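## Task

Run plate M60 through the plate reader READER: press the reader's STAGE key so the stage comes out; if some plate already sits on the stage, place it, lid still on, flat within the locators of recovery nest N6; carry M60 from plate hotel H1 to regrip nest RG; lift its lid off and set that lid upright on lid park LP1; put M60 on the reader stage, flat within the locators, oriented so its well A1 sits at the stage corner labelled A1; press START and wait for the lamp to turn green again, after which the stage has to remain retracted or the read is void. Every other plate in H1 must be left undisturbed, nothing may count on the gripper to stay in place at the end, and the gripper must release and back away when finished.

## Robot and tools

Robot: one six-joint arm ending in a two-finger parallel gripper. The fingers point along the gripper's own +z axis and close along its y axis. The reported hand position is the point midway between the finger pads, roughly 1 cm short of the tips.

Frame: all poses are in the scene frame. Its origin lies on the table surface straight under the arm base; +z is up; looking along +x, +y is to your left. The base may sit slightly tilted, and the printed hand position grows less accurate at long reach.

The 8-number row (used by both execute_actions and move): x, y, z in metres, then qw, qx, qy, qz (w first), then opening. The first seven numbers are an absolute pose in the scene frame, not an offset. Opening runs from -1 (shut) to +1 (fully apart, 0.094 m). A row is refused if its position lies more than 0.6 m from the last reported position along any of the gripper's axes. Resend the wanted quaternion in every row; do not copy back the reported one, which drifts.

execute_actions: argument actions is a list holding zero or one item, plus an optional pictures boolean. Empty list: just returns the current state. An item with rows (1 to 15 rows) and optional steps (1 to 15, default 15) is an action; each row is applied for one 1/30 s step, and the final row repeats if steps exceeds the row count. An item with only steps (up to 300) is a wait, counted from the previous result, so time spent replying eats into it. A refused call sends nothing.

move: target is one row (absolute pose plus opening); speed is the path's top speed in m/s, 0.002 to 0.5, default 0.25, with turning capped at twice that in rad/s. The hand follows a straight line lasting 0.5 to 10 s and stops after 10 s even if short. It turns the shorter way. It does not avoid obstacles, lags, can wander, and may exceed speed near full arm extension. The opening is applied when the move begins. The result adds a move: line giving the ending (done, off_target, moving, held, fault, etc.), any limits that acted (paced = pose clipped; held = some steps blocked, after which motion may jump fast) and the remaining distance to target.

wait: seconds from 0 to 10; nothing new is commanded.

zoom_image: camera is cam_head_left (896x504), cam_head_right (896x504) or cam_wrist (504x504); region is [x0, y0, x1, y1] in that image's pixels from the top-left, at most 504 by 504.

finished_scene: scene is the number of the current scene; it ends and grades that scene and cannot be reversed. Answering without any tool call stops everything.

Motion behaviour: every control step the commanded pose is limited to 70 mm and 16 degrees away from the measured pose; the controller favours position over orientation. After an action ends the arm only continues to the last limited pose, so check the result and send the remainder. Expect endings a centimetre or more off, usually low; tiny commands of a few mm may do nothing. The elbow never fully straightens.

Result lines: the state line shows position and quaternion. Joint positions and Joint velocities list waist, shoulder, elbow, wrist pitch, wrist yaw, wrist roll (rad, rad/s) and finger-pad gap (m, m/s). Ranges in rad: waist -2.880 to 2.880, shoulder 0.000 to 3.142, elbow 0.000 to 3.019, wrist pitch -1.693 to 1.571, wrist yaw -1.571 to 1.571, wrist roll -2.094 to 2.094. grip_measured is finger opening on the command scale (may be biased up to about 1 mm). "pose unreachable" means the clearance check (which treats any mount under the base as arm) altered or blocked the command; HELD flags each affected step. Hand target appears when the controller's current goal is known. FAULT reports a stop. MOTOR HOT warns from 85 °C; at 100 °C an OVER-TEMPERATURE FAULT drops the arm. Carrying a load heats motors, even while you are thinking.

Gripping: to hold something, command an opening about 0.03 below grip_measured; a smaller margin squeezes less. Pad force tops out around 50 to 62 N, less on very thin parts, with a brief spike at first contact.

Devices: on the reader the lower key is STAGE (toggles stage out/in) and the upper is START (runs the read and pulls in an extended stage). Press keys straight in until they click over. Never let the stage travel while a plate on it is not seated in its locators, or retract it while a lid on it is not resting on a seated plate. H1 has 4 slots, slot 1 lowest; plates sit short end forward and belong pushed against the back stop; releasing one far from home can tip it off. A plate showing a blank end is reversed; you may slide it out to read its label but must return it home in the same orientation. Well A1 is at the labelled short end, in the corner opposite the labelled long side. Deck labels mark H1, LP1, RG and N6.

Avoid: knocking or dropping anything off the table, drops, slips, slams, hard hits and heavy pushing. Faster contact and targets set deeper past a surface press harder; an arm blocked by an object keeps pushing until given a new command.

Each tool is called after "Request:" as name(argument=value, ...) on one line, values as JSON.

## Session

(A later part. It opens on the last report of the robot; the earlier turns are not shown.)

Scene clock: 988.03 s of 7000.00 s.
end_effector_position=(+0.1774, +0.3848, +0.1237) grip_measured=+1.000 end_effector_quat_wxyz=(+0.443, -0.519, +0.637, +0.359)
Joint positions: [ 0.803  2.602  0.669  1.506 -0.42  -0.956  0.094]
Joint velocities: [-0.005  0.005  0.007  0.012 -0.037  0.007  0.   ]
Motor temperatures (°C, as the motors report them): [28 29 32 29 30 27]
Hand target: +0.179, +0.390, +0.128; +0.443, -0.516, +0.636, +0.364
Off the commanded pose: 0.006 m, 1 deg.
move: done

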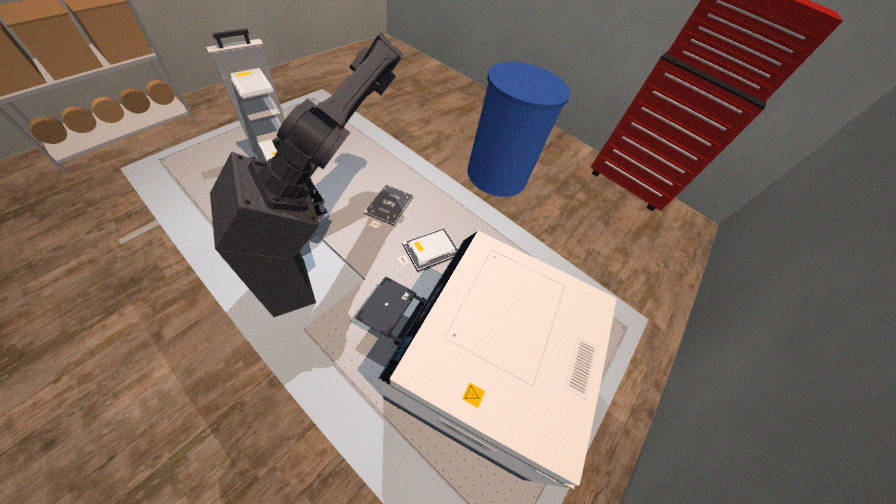

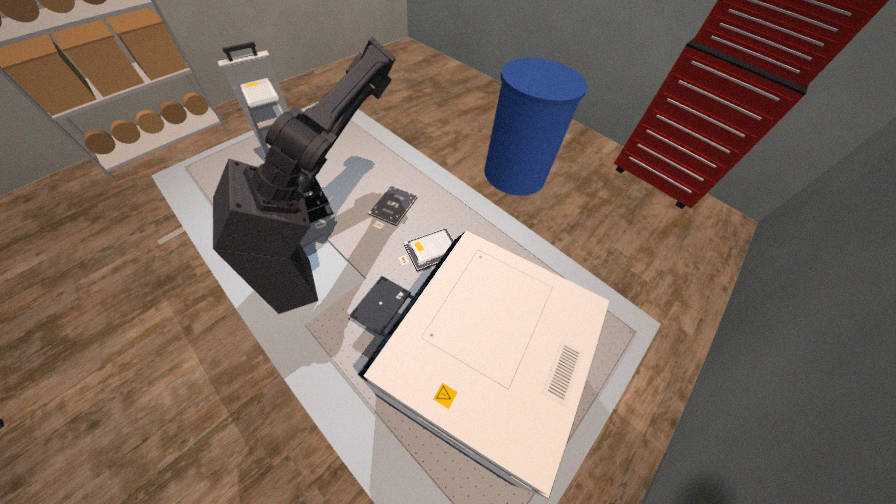

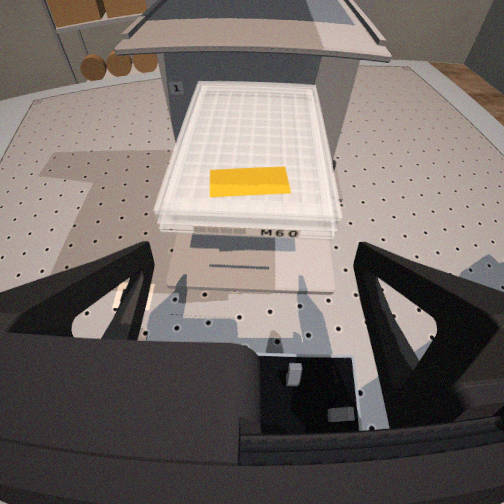

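Request:
move(target=[0.192, 0.445, 0.128, 0.443, -0.516, 0.636, 0.364, 1], speed=0.03)

Request:
execute_actions(actions=[{"rows":[[0.192,0.445,0.128,0.443,-0.516,0.636,0.364,0.755]],"steps":15}])

Request:
wait(seconds=1.5)

Scene clock: 997.53 s of 7000.00 s.
end_effector_position=(+0.1861, +0.4199, +0.1201) grip_measured=+1.000 end_effector_quat_wxyz=(+0.427, -0.517, +0.650, +0.359)
Joint positions: [ 0.873  2.575  0.737  1.399 -0.335 -0.907  0.094]
Joint velocities: [-0.015 -0.005 -0.007 -0.007  0.066 -0.022  0.   ]
Motor temperatures (°C, as the motors report them): [28 29 32 29 30 27]
Hand target: +0.192, +0.444, +0.130; +0.443, -0.516, +0.636, +0.365
Off the commanded pose: 0.027 m, 2 deg.
After step 90, 4.20 s passed at rest.
move: off_target

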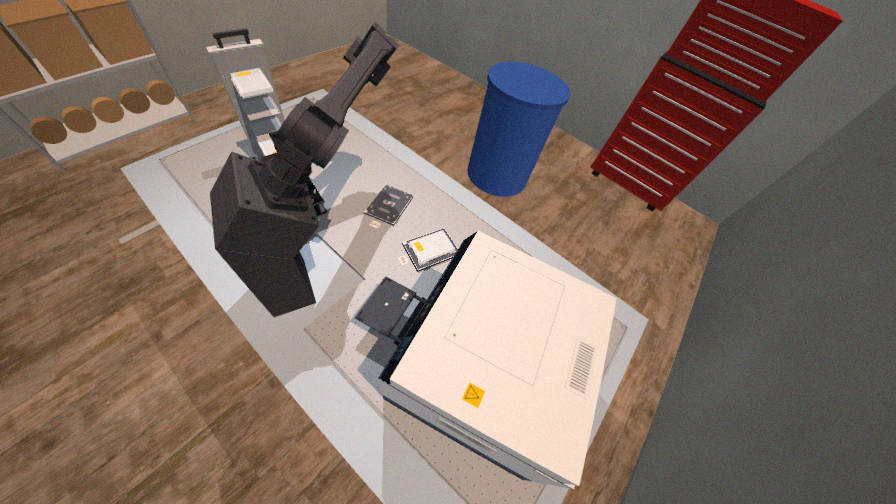

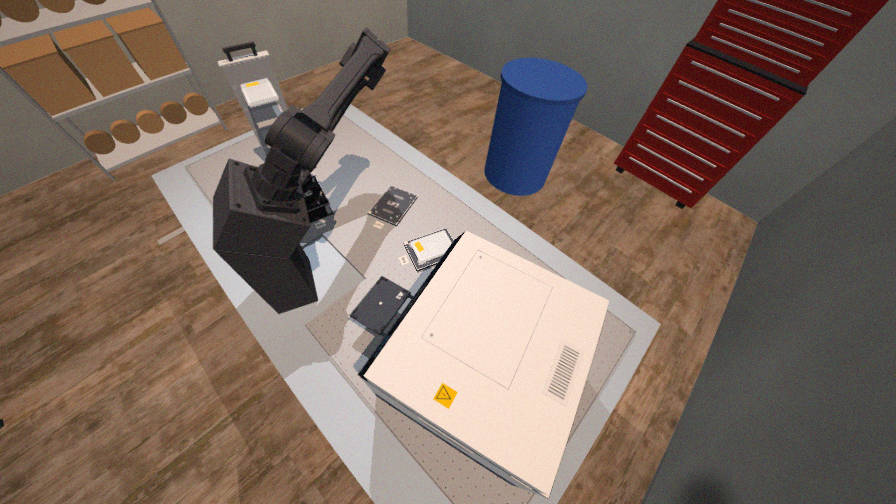

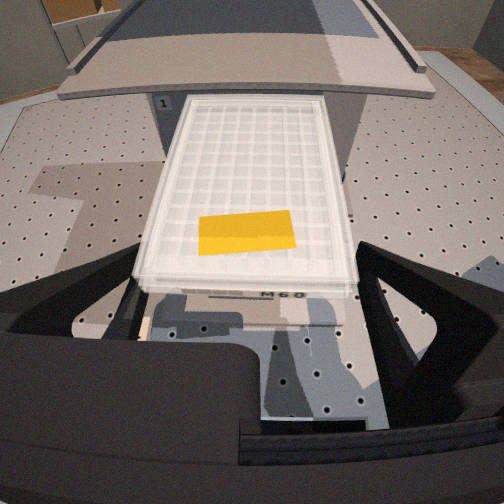

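Scene clock: 998.03 s of 7000.00 s.
end_effector_position=(+0.1865, +0.4195, +0.1201) grip_measured=+0.803 end_effector_quat_wxyz=(+0.426, -0.518, +0.650, +0.357)
Joint positions: [ 0.874  2.571  0.735  1.396 -0.33  -0.91   0.085]
Joint velocities: [-0.015  0.005  0.002 -0.002  0.051 -0.022 -0.001]
Motor temperatures (°C, as the motors report them): [28 29 31 29 30 27]
Hand target: +0.192, +0.444, +0.130; +0.443, -0.516, +0.636, +0.365
Off the commanded pose: 0.027 m, 3 deg.
Steps of this call (steps 1 to 15: all 15 steps of this action). Readings (end_effector_position):
1: (+0.1856, +0.4199, +0.1198)
2: (+0.1866, +0.4198, +0.1204)
4: (+0.1865, +0.4195, +0.1201)
8: (+0.1865, +0.4195, +0.1201)
15: the state above

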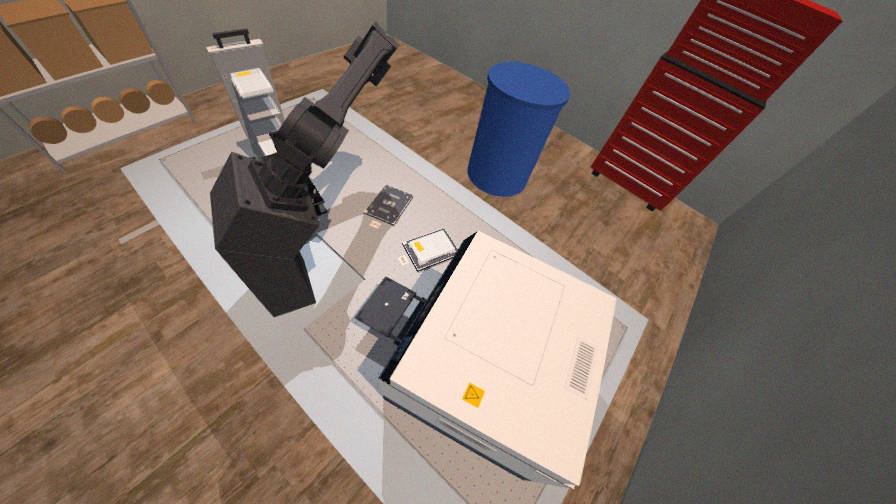

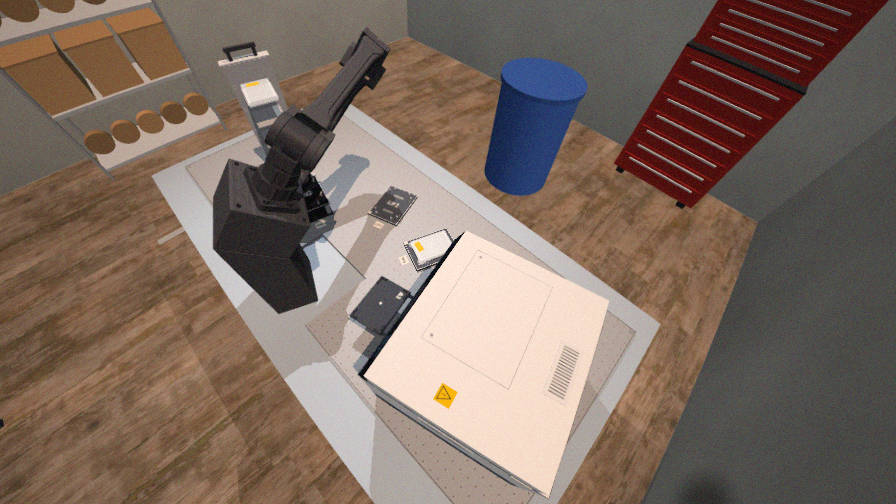

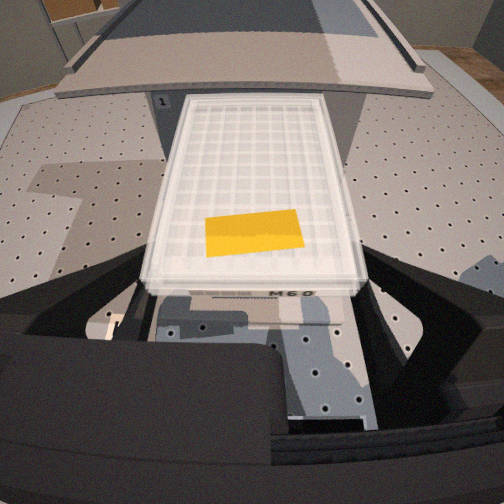

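Scene clock: 999.53 s of 7000.00 s.
end_effector_position=(+0.1865, +0.4195, +0.1201) grip_measured=+0.803 end_effector_quat_wxyz=(+0.426, -0.518, +0.650, +0.357)
Joint positions: [ 0.874  2.571  0.735  1.396 -0.33  -0.91   0.085]
Joint velocities: [-0.005 -0.015 -0.002  0.017 -0.037 -0.066  0.   ]
Motor temperatures (°C, as the motors report them): [28 29 31 29 30 27]
Hand target: +0.192, +0.444, +0.130; +0.443, -0.516, +0.636, +0.365
Off the commanded pose: 0.027 m, 3 deg.
Steps of this call (steps 1 to 45: nothing new was sent). Readings (end_effector_position):
1: (+0.1865, +0.4195, +0.1201)
2: (+0.1865, +0.4195, +0.1201)
4: (+0.1865, +0.4195, +0.1201)
8: (+0.1865, +0.4195, +0.1201)
45: the state above

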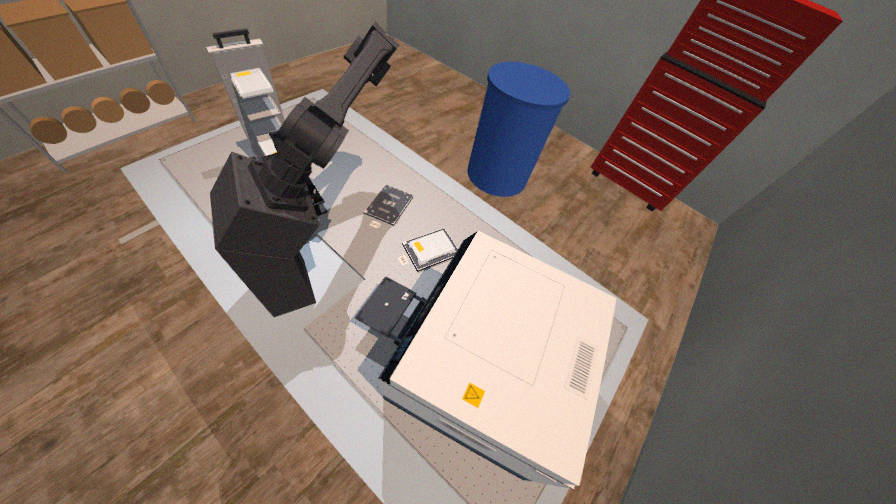

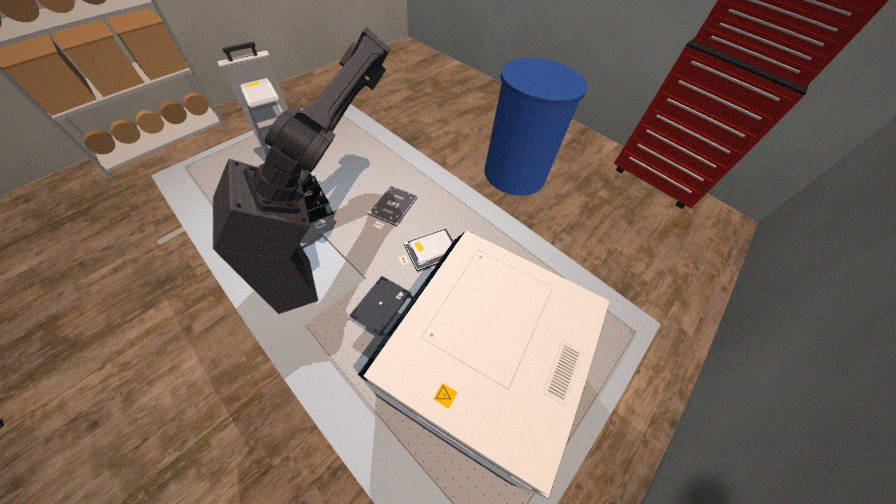

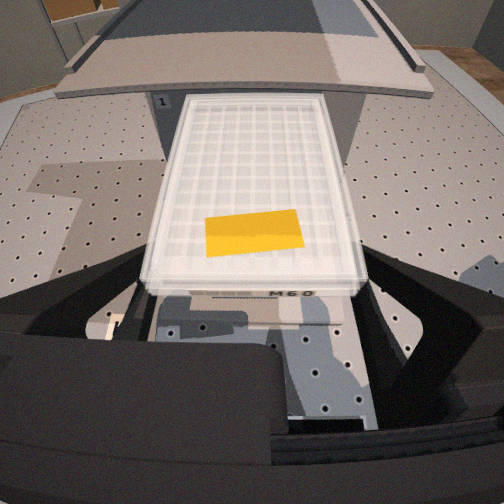

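Request:
move(target=[0.176, 0.375, 0.13, 0.435, -0.517, 0.643, 0.36, 0.765], speed=0.02)

Scene clock: 1011.87 s of 7000.00 s.
end_effector_position=(+0.1848, +0.4143, +0.1210) grip_measured=+0.794 end_effector_quat_wxyz=(+0.439, -0.515, +0.637, +0.370)
Joint positions: [ 0.847  2.587  0.733  1.429 -0.395 -0.922  0.084]
Joint velocities: [-0.005 -0.005  0.007  0.012 -0.066 -0.066 -0.   ]
Motor temperatures (°C, as the motors report them): [28 29 32 29 30 27]
Hand target: +0.176, +0.379, +0.129; +0.434, -0.518, +0.643, +0.360
Off the commanded pose: 0.041 m, 1 deg.
After step 90, 6.77 s passed at rest.
move: off_target

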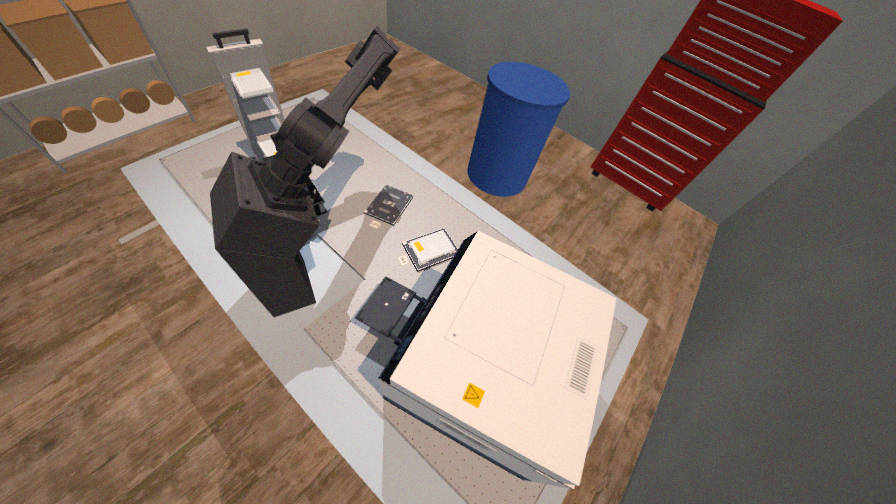

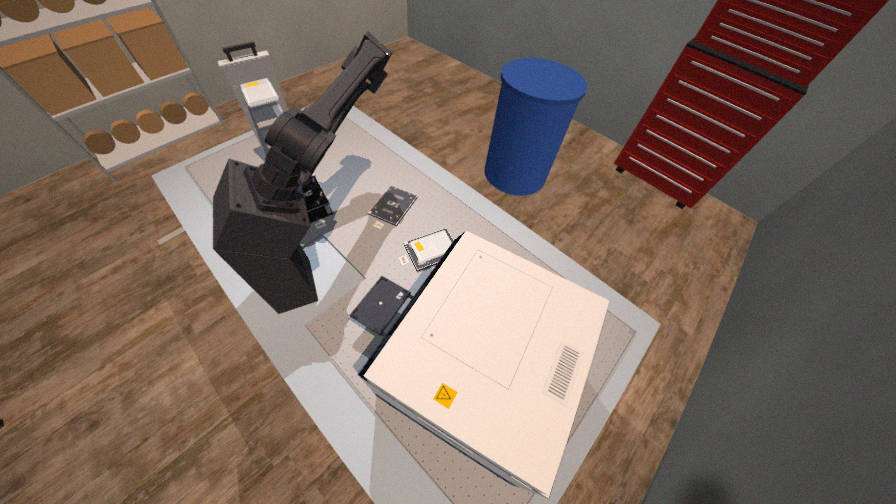

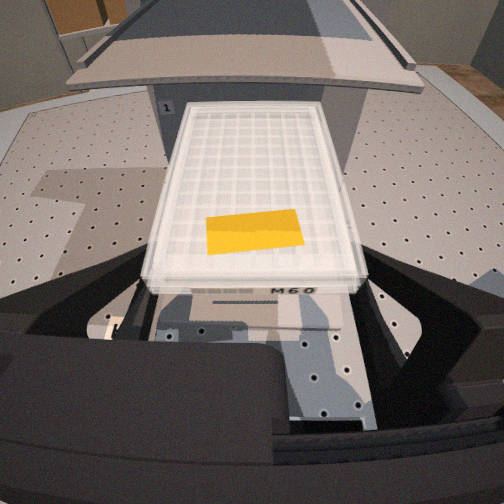

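Request:
move(target=[0.170, 0.345, 0.132, 0.435, -0.517, 0.643, 0.36, 0.765], speed=0.04)

Scene clock: 1023.77 s of 7000.00 s.
end_effector_position=(+0.1846, +0.4123, +0.1211) grip_measured=+0.789 end_effector_quat_wxyz=(+0.447, -0.510, +0.629, +0.381)
Joint positions: [ 0.83   2.6    0.738  1.45  -0.441 -0.921  0.084]
Joint velocities: [-0.015  0.005 -0.017 -0.017 -0.022  0.037  0.001]
Motor temperatures (°C, as the motors report them): [28 29 35 29 30 27]
Hand target: +0.169, +0.356, +0.130; +0.433, -0.518, +0.643, +0.361
Off the commanded pose: 0.070 m, 3 deg.
After step 90, 6.87 s passed at rest.
move: off_target

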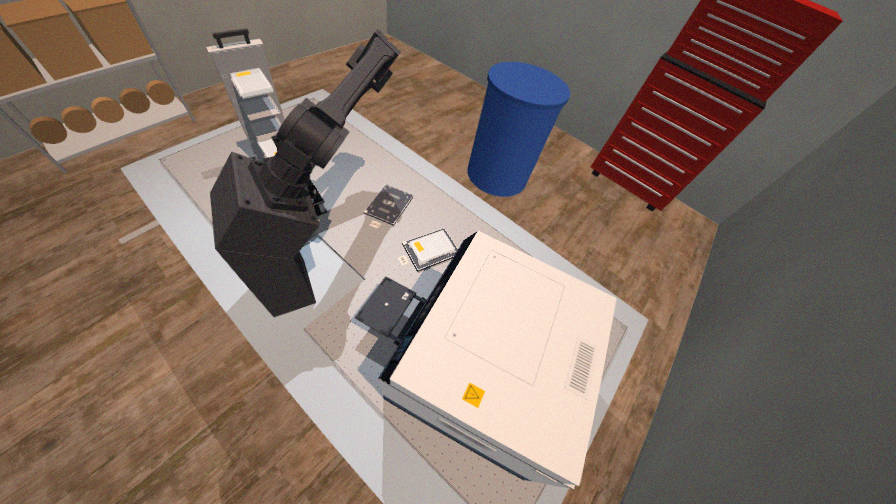

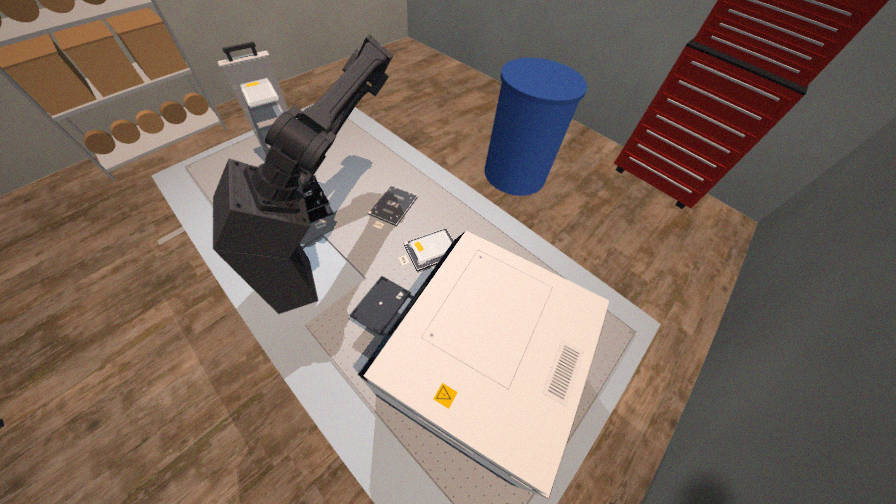

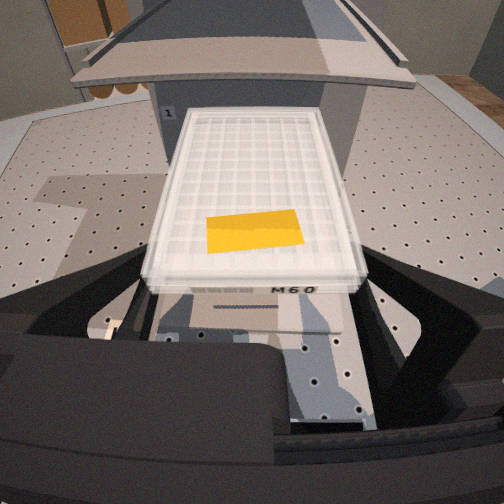

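Request:
move(target=[0.184, 0.412, 0.145, 0.435, -0.517, 0.643, 0.36, 0.765], speed=0.02)

Scene clock: 1031.73 s of 7000.00 s.
end_effector_position=(+0.1859, +0.4163, +0.1211) grip_measured=+0.788 end_effector_quat_wxyz=(+0.430, -0.519, +0.649, +0.353)
Joint positions: [ 0.872  2.575  0.727  1.414 -0.327 -0.917  0.084]
Joint velocities: [-0.015 -0.015 -0.012  0.012 -0.007 -0.022 -0.001]
Motor temperatures (°C, as the motors report them): [28 29 38 29 30 27]
Hand target: +0.184, +0.413, +0.144; +0.435, -0.517, +0.643, +0.360
Off the commanded pose: 0.024 m, 1 deg.
After step 90, 3.30 s passed at rest.
move: off_target

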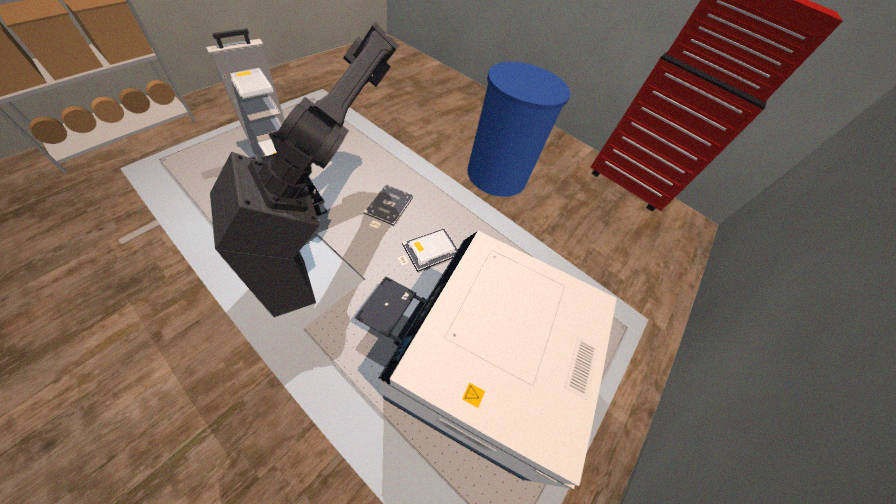

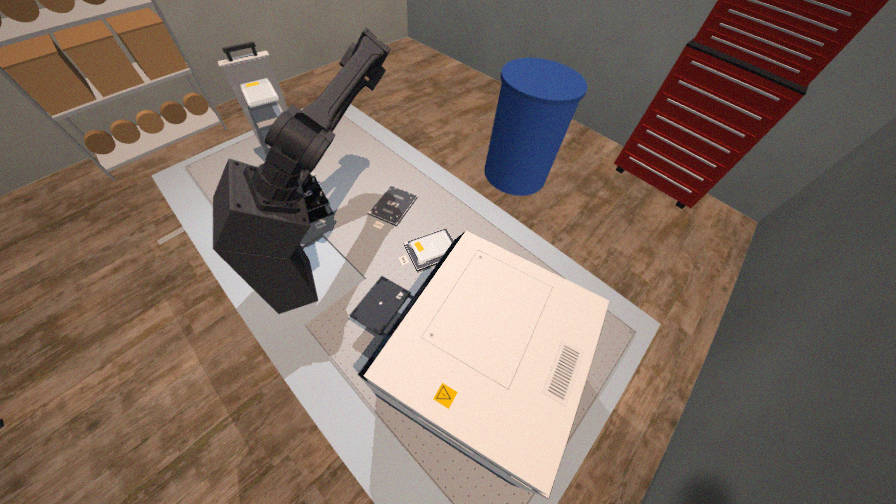

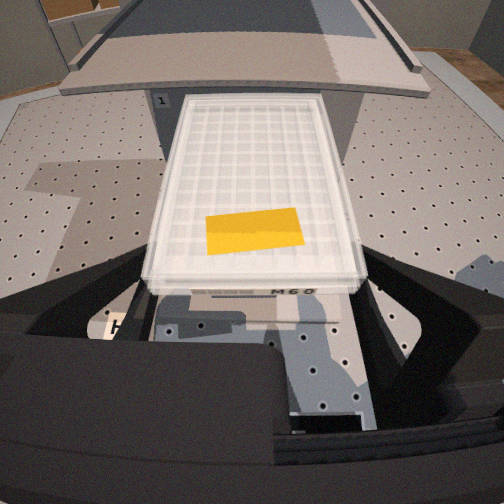

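Request:
execute_actions(actions=[{"rows":[[0.184,0.412,0.158,0.435,-0.517,0.643,0.36,0.765],[0.184,0.412,0.158,0.435,-0.517,0.643,0.36,0.765],[0.184,0.412,0.158,0.435,-0.517,0.643,0.36,0.765],[0.184,0.412,0.158,0.435,-0.517,0.643,0.36,0.765],[0.184,0.412,0.158,0.435,-0.517,0.643,0.36,0.765],[0.184,0.412,0.158,0.435,-0.517,0.643,0.36,0.765],[0.184,0.412,0.158,0.435,-0.517,0.643,0.36,0.765],[0.184,0.412,0.145,0.435,-0.517,0.643,0.36,0.765]],"steps":12}])

Scene clock: 1042.33 s of 7000.00 s.
end_effector_position=(+0.1854, +0.4164, +0.1226) grip_measured=+0.788 end_effector_quat_wxyz=(+0.421, -0.518, +0.657, +0.351)
Joint positions: [ 0.882  2.563  0.72   1.398 -0.304 -0.902  0.084]
Joint velocities: [ 0.005 -0.005 -0.012 -0.002 -0.007 -0.037 -0.001]
Motor temperatures (°C, as the motors report them): [28 29 36 29 30 27]
Hand target: +0.184, +0.413, +0.144; +0.435, -0.517, +0.643, +0.360
Off the commanded pose: 0.023 m, 2 deg.
Steps of this call (steps 1 to 90: nothing new was sent; then 7.20 s passed at rest; steps 91 to 102: all 12 steps of this action). Readings (end_effector_position):
91: (+0.1860, +0.4161, +0.1215)
92: (+0.1858, +0.4164, +0.1217)
94: (+0.1856, +0.4165, +0.1222)
98: (+0.1854, +0.4166, +0.1226)
102: the state above

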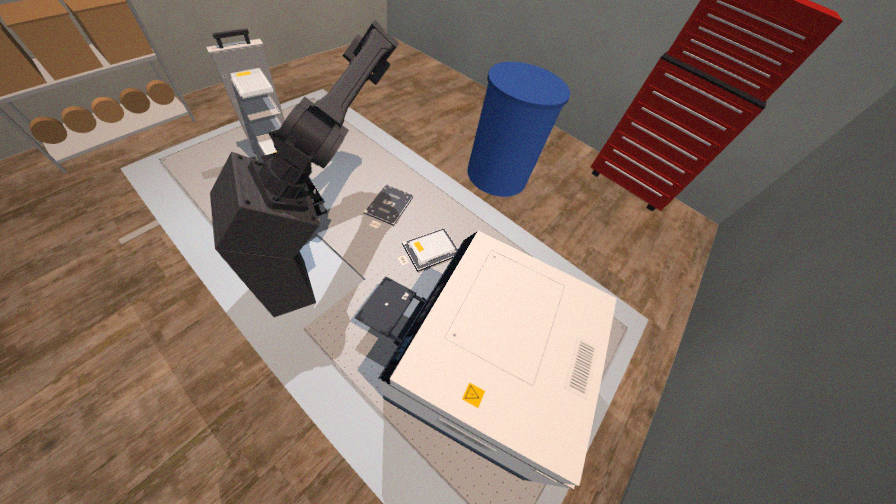

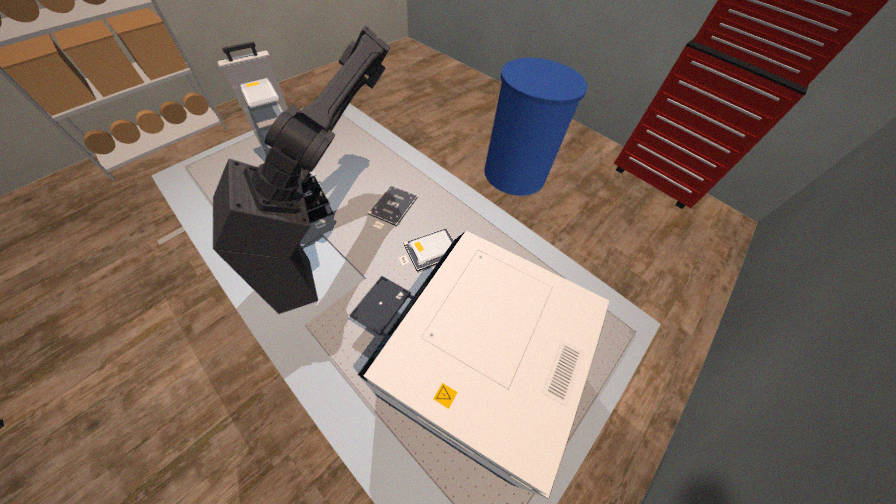

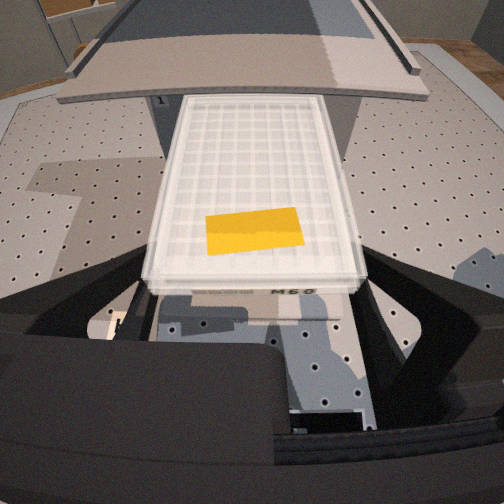

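Request:
execute_actions(actions=[{"rows":[[0.175,0.365,0.13,0.426,-0.518,0.650,0.357,0.775]],"steps":15}])

Scene clock: 1058.13 s of 7000.00 s.
end_effector_position=(+0.1846, +0.4103, +0.1232) grip_measured=+0.789 end_effector_quat_wxyz=(+0.430, -0.512, +0.641, +0.376)
Joint positions: [ 0.842  2.573  0.719  1.414 -0.402 -0.909  0.084]
Joint velocities: [-0.005 -0.015 -0.007 -0.007 -0.037  0.037  0.001]
Motor temperatures (°C, as the motors report them): [28 29 35 29 31 27]
Hand target: +0.174, +0.370, +0.129; +0.424, -0.519, +0.650, +0.358
Off the commanded pose: 0.047 m, 3 deg.
Steps of this call (steps 1 to 90: nothing new was sent; then 12.30 s passed at rest; steps 91 to 105: all 15 steps of this action). Readings (end_effector_position):
91: (+0.1848, +0.4148, +0.1223)
92: (+0.1840, +0.4126, +0.1224)
94: (+0.1848, +0.4105, +0.1232)
98: (+0.1846, +0.4103, +0.1232)
105: the state above

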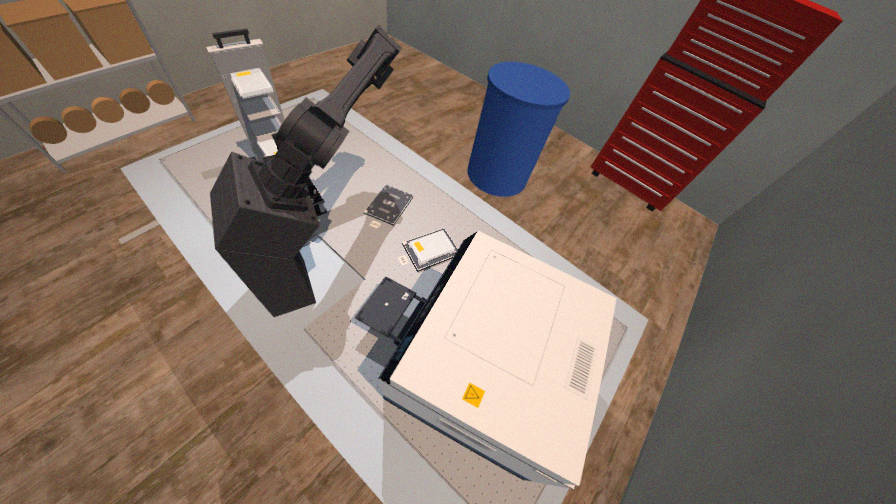

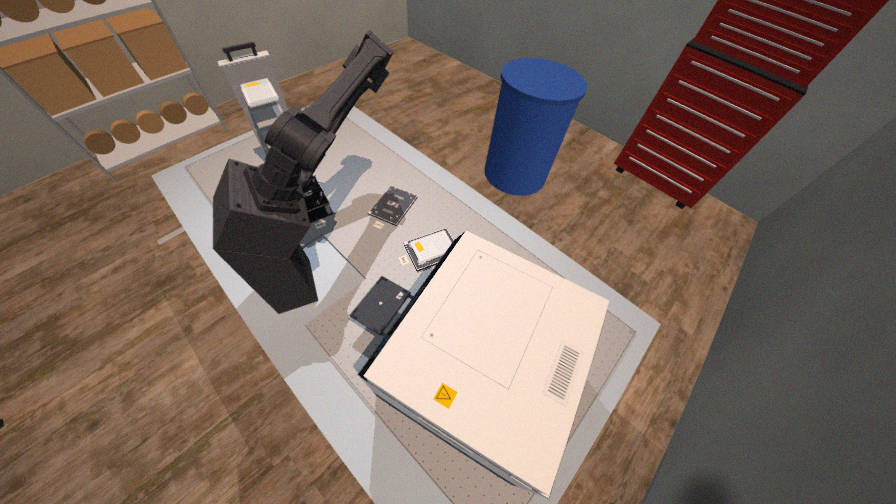

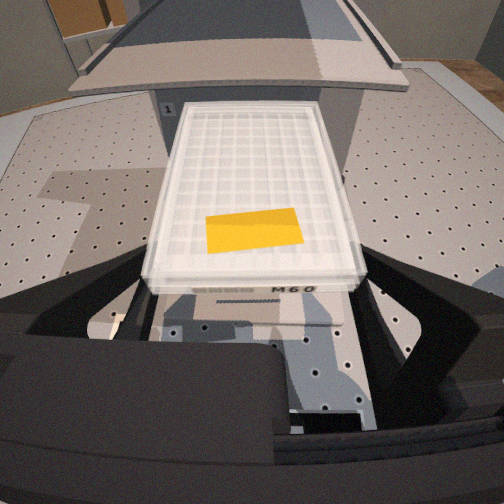

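Request:
zoom_image(camera="cam_head_left", region=[200,30,420,230])

Region (200, 30, 420, 230) of cam_head_left's 896x504 image, scaled by 2.291, with more detail than that image has; it fills the top 458 rows of this view, and the rest is white.

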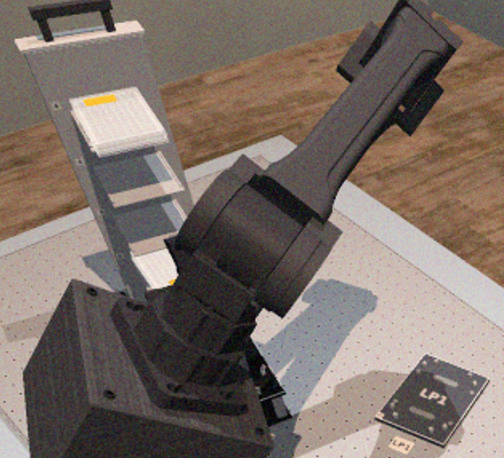

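Request:
execute_actions(actions=[{"rows":[[0.160,0.360,0.132,0.426,-0.518,0.650,0.357,0.775]],"steps":15}])

Scene clock: 1075.90 s of 7000.00 s.
end_effector_position=(+0.1594, +0.3652, +0.1292) grip_measured=+0.790 end_effector_quat_wxyz=(+0.417, -0.517, +0.653, +0.363)
Joint positions: [ 0.8    2.61   0.606  1.535 -0.399 -0.933  0.084]
Joint velocities: [-0.034  0.015  0.002  0.027 -0.037 -0.081  0.001]
Motor temperatures (°C, as the motors report them): [28 29 39 30 30 27]
Hand target: +0.159, +0.360, +0.131; +0.423, -0.520, +0.650, +0.358
Off the commanded pose: 0.006 m, 1 deg.
joint sent to its limit — the command would take joint 4 (wrist pitch) past its upper limit, so that joint was sent only as far as its limit.
Steps of this call (steps 1 to 90: nothing new was sent; then 14.27 s passed at rest; steps 91 to 105: all 15 steps of this action). Readings (end_effector_position):
91: (+0.1843, +0.4100, +0.1230)
92: (+0.1837, +0.4094, +0.1227)
94: (+0.1830, +0.4081, +0.1223)
98: (+0.1737, +0.3933, +0.1287)
105: the state above

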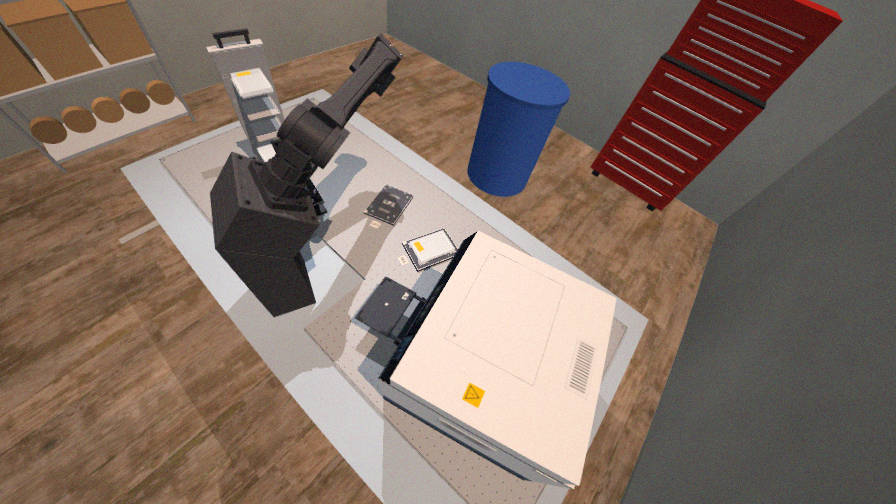

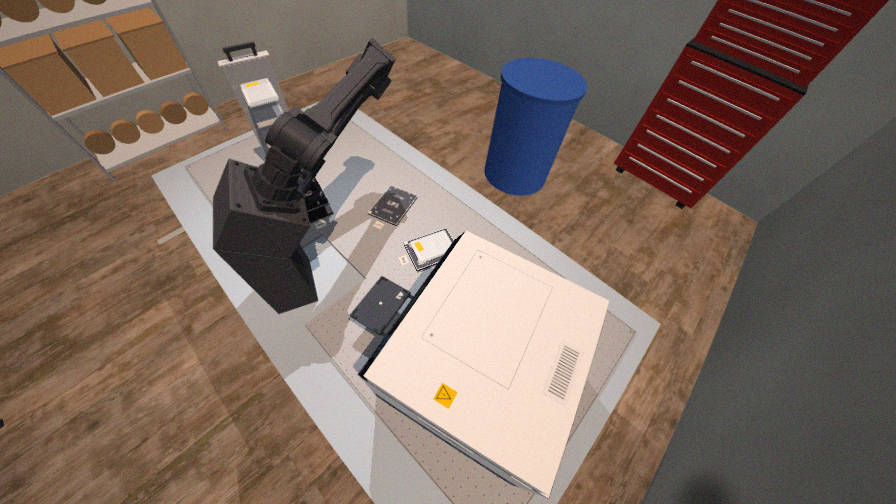

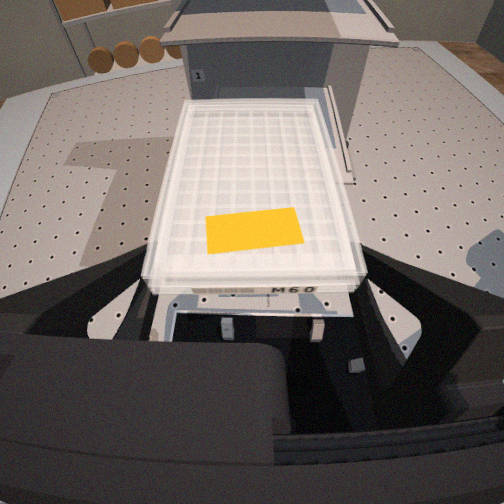

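Request:
move(target=[0.150, 0.32, 0.142, 0.426, -0.518, 0.650, 0.357, 0.765], speed=0.04)

Scene clock: 1090.83 s of 7000.00 s.
end_effector_position=(+0.1509, +0.3300, +0.1332) grip_measured=+0.788 end_effector_quat_wxyz=(+0.407, -0.529, +0.646, +0.371)
Joint positions: [ 0.714  2.596  0.532  1.538 -0.489 -1.004  0.084]
Joint velocities: [-0.005 -0.015  0.002 -0.012  0.007 -0.007  0.   ]
Motor temperatures (°C, as the motors report them): [28 29 36 29 30 27]
Hand target: +0.150, +0.320, +0.141; +0.407, -0.532, +0.645, +0.368
Off the commanded pose: 0.013 m, 3 deg.
joint sent to its limit — the command would take joint 4 (wrist pitch) past its upper limit, so that joint was sent only as far as its limit.
After step 90, 10.43 s passed at rest.
move: off_target

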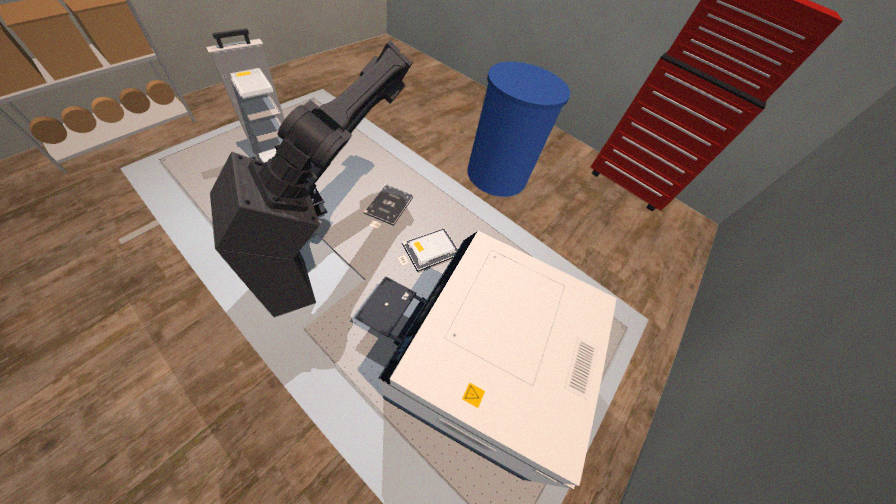

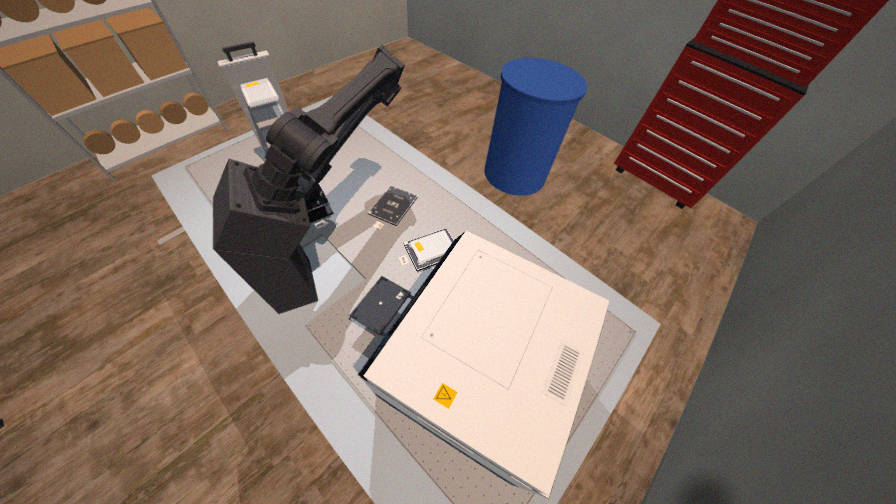

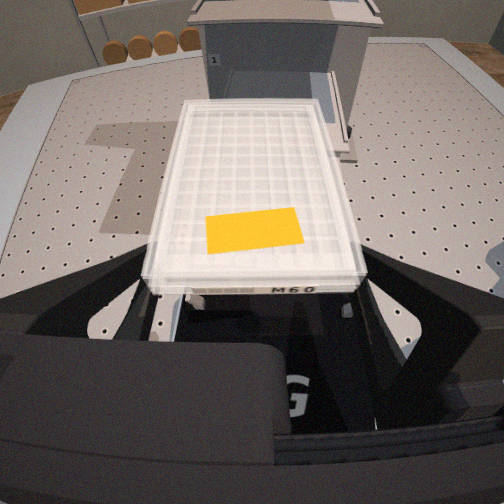

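Request:
move(target=[0.172, 0.335, 0.14, 0.43, -0.52, 0.64, 0.365, 0.765], speed=0.03)

Scene clock: 1122.97 s of 7000.00 s.
end_effector_position=(+0.1646, +0.3340, +0.1383) grip_measured=+0.788 end_effector_quat_wxyz=(+0.423, -0.526, +0.640, +0.367)
Joint positions: [ 0.714  2.568  0.537  1.538 -0.499 -1.006  0.084]
Joint velocities: [-0.005 -0.005  0.002 -0.012 -0.051  0.022 -0.001]
Motor temperatures (°C, as the motors report them): [28 28 36 29 31 27]
Hand target: +0.172, +0.335, +0.140; +0.431, -0.521, +0.640, +0.366
Off the commanded pose: 0.008 m, 1 deg.
After step 90, 27.93 s passed at rest.
move: done

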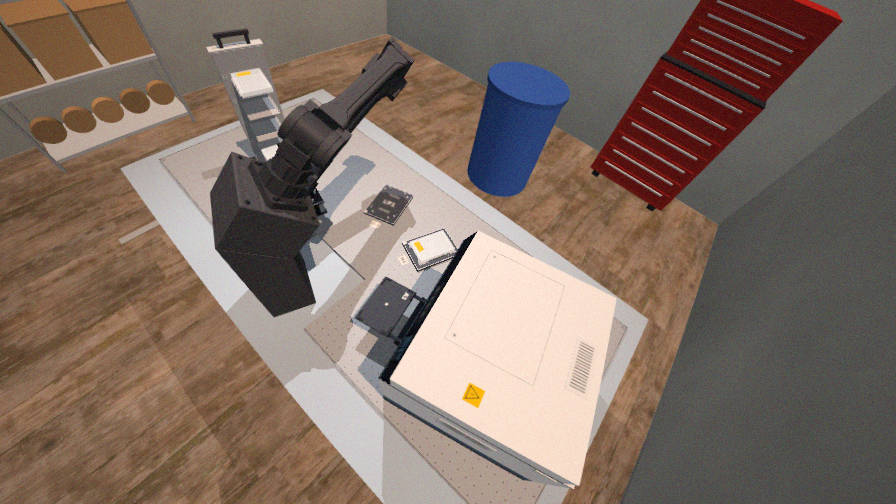

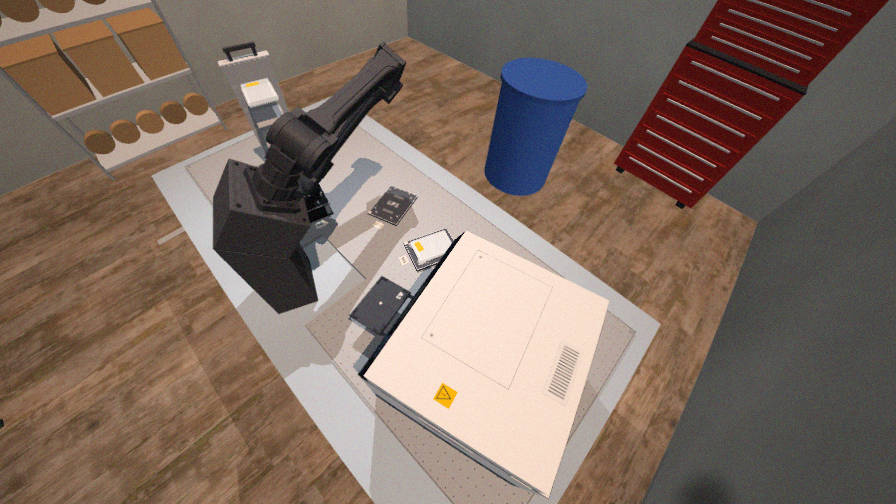

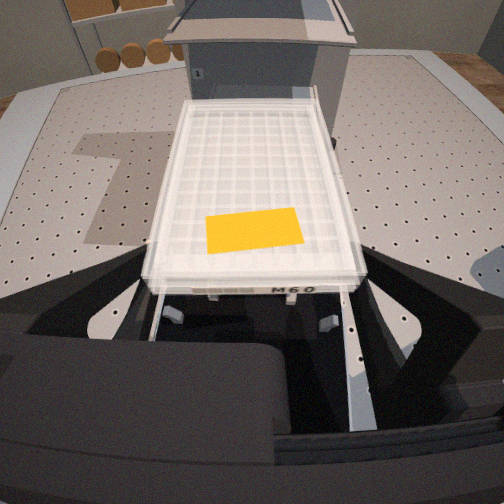

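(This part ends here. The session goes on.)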